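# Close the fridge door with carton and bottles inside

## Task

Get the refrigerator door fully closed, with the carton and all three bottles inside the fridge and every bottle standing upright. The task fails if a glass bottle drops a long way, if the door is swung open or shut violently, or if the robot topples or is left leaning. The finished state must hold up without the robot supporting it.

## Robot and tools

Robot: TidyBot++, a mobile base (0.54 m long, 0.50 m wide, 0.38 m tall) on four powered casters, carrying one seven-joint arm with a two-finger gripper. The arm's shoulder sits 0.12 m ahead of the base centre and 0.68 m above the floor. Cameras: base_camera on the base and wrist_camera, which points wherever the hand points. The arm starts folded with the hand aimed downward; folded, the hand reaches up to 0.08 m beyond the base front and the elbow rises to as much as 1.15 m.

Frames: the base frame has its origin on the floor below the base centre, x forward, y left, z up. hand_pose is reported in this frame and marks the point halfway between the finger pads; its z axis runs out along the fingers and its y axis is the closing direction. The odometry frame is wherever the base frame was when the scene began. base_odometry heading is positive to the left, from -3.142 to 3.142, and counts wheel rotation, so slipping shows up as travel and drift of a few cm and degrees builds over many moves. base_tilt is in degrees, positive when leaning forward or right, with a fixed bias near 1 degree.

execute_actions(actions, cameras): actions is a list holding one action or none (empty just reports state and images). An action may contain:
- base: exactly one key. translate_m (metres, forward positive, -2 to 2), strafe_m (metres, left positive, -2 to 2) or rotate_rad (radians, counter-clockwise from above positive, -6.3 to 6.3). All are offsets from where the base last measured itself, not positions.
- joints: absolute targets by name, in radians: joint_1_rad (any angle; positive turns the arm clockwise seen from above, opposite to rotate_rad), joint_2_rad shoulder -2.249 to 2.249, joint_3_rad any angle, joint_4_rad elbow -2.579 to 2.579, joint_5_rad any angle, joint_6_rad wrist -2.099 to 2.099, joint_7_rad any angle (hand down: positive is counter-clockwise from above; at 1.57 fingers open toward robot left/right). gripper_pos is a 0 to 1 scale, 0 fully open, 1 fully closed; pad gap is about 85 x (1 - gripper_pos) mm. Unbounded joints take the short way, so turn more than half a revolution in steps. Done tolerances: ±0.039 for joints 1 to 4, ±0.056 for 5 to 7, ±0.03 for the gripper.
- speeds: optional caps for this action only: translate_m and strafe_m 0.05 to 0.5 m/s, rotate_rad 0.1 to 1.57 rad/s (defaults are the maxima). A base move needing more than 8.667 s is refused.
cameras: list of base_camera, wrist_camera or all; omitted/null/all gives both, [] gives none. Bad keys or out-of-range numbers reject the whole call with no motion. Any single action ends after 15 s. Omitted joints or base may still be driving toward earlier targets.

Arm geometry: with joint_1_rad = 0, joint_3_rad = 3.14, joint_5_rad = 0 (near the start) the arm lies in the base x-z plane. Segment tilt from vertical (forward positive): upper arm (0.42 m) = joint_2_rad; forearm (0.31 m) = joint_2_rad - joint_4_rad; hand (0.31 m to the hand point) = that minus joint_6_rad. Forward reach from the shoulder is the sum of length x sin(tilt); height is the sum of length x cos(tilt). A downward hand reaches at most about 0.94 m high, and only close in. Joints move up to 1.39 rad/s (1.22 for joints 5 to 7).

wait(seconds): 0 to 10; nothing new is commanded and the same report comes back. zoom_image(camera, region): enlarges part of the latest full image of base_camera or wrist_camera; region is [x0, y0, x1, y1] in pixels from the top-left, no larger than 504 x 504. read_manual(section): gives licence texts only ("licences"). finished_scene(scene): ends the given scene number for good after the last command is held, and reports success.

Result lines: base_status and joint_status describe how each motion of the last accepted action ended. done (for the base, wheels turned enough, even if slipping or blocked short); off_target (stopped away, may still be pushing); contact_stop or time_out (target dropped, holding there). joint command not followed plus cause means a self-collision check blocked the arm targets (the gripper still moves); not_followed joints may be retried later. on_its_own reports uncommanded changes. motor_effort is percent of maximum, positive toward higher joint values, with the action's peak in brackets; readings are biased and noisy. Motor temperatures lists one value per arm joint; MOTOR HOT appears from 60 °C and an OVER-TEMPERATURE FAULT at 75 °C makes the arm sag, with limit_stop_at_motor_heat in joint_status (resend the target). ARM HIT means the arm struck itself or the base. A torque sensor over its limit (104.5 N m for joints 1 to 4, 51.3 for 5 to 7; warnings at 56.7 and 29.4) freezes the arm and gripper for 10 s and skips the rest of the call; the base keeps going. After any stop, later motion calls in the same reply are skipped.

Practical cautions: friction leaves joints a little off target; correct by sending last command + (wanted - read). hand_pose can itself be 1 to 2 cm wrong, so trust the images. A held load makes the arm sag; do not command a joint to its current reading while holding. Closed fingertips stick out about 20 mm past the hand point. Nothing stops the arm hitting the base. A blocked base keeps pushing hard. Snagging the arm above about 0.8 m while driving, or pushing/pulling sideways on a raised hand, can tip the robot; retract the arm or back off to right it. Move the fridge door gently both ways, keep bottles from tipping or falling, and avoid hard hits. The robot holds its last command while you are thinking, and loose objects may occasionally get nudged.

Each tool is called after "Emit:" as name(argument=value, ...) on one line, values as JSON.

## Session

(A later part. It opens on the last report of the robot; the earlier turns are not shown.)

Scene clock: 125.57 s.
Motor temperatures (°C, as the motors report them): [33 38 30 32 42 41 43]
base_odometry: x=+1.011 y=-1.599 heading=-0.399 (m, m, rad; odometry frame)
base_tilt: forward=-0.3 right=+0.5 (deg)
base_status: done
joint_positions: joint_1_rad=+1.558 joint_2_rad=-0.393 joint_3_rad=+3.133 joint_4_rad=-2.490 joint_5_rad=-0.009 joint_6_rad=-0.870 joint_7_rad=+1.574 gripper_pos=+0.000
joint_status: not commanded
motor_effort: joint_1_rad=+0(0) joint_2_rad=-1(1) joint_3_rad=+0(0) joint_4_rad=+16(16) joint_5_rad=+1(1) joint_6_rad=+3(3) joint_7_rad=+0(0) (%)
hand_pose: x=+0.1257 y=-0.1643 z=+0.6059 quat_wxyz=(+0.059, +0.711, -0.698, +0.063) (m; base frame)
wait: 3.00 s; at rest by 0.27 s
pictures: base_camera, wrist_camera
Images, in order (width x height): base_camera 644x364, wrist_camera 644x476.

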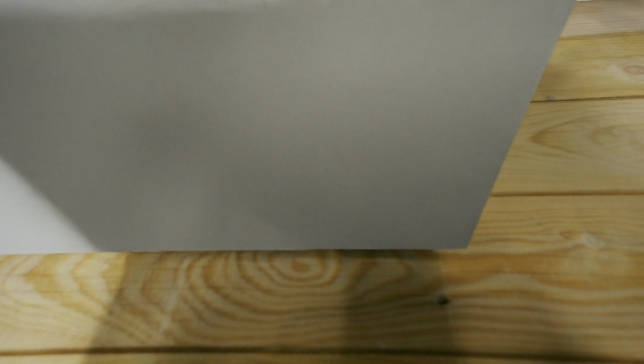

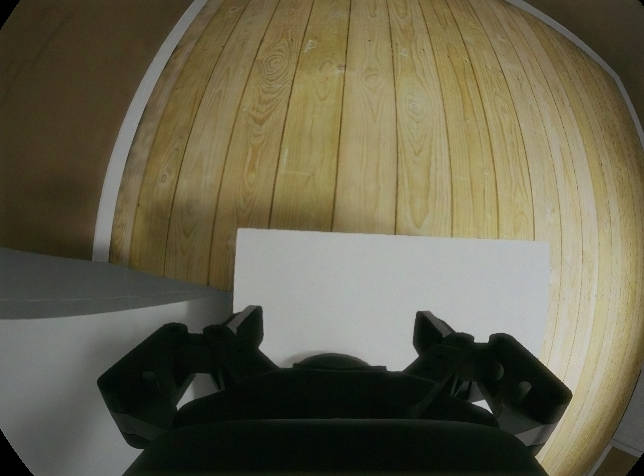

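May be slightly ajar; check.

Emit:
execute_actions(actions=[{"base":{"strafe_m":0.85}}], cameras=["base_camera"])

Emit:
execute_actions(actions=[{"base":{"translate_m":0.35}}])

Scene clock: 131.40 s.
Motor temperatures (°C, as the motors report them): [33 38 30 32 42 41 43]
base_odometry: x=+1.341 y=-0.815 heading=-0.400 (m, m, rad; odometry frame)
base_tilt: forward=-0.3 right=+0.5 (deg)
base_status: done
joint_positions: joint_1_rad=+1.558 joint_2_rad=-0.394 joint_3_rad=+3.133 joint_4_rad=-2.491 joint_5_rad=-0.009 joint_6_rad=-0.870 joint_7_rad=+1.574 gripper_pos=+0.000
joint_status: not commanded
motor_effort: joint_1_rad=+0(0) joint_2_rad=+0(3) joint_3_rad=+0(0) joint_4_rad=+16(16) joint_5_rad=+1(1) joint_6_rad=+3(3) joint_7_rad=+0(0) (%)
hand_pose: x=+0.1257 y=-0.1642 z=+0.6059 quat_wxyz=(+0.060, +0.711, -0.698, +0.064) (m; base frame)
pictures: base_camera
Images, in order (width x height): base_camera 644x364.

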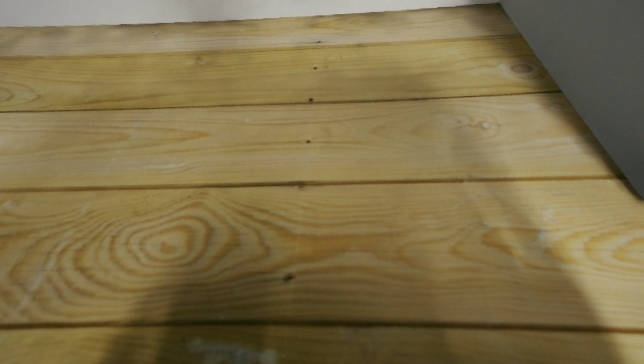

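Scene clock: 133.43 s.
Motor temperatures (°C, as the motors report them): [33 38 30 32 42 41 43]
base_odometry: x=+1.664 y=-0.951 heading=-0.399 (m, m, rad; odometry frame)
base_tilt: forward=-0.3 right=+0.5 (deg)
base_status: done
joint_positions: joint_1_rad=+1.558 joint_2_rad=-0.394 joint_3_rad=+3.133 joint_4_rad=-2.491 joint_5_rad=-0.009 joint_6_rad=-0.870 joint_7_rad=+1.574 gripper_pos=+0.000
joint_status: not commanded
motor_effort: joint_1_rad=+0(0) joint_2_rad=-1(1) joint_3_rad=+0(0) joint_4_rad=+16(16) joint_5_rad=+1(1) joint_6_rad=+3(3) joint_7_rad=+1(0) (%)
hand_pose: x=+0.1257 y=-0.1642 z=+0.6059 quat_wxyz=(+0.060, +0.711, -0.698, +0.064) (m; base frame)
pictures: base_camera, wrist_camera
Images, in order (width x height): base_camera 644x364, wrist_camera 644x476.

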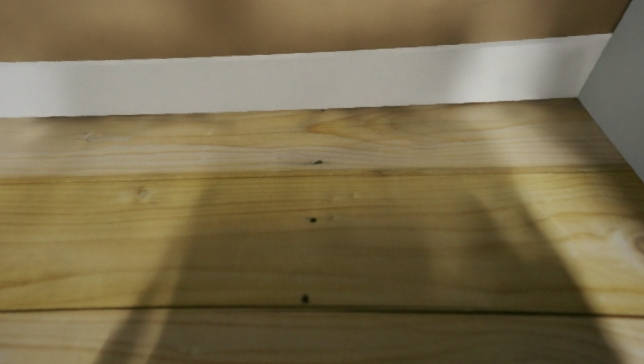

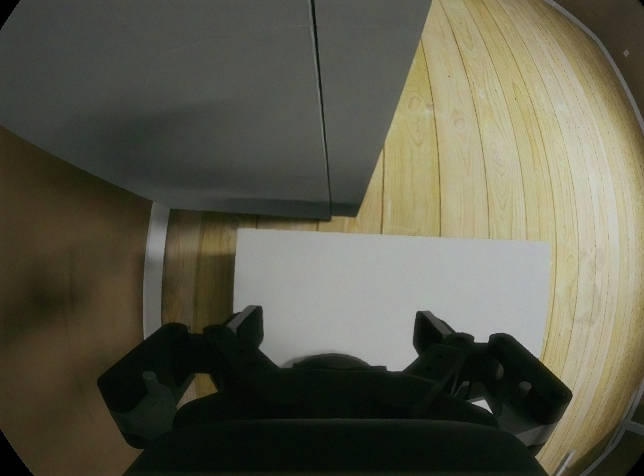

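Emit:
finished_scene(scene=2)

The scene is finished: the task was done.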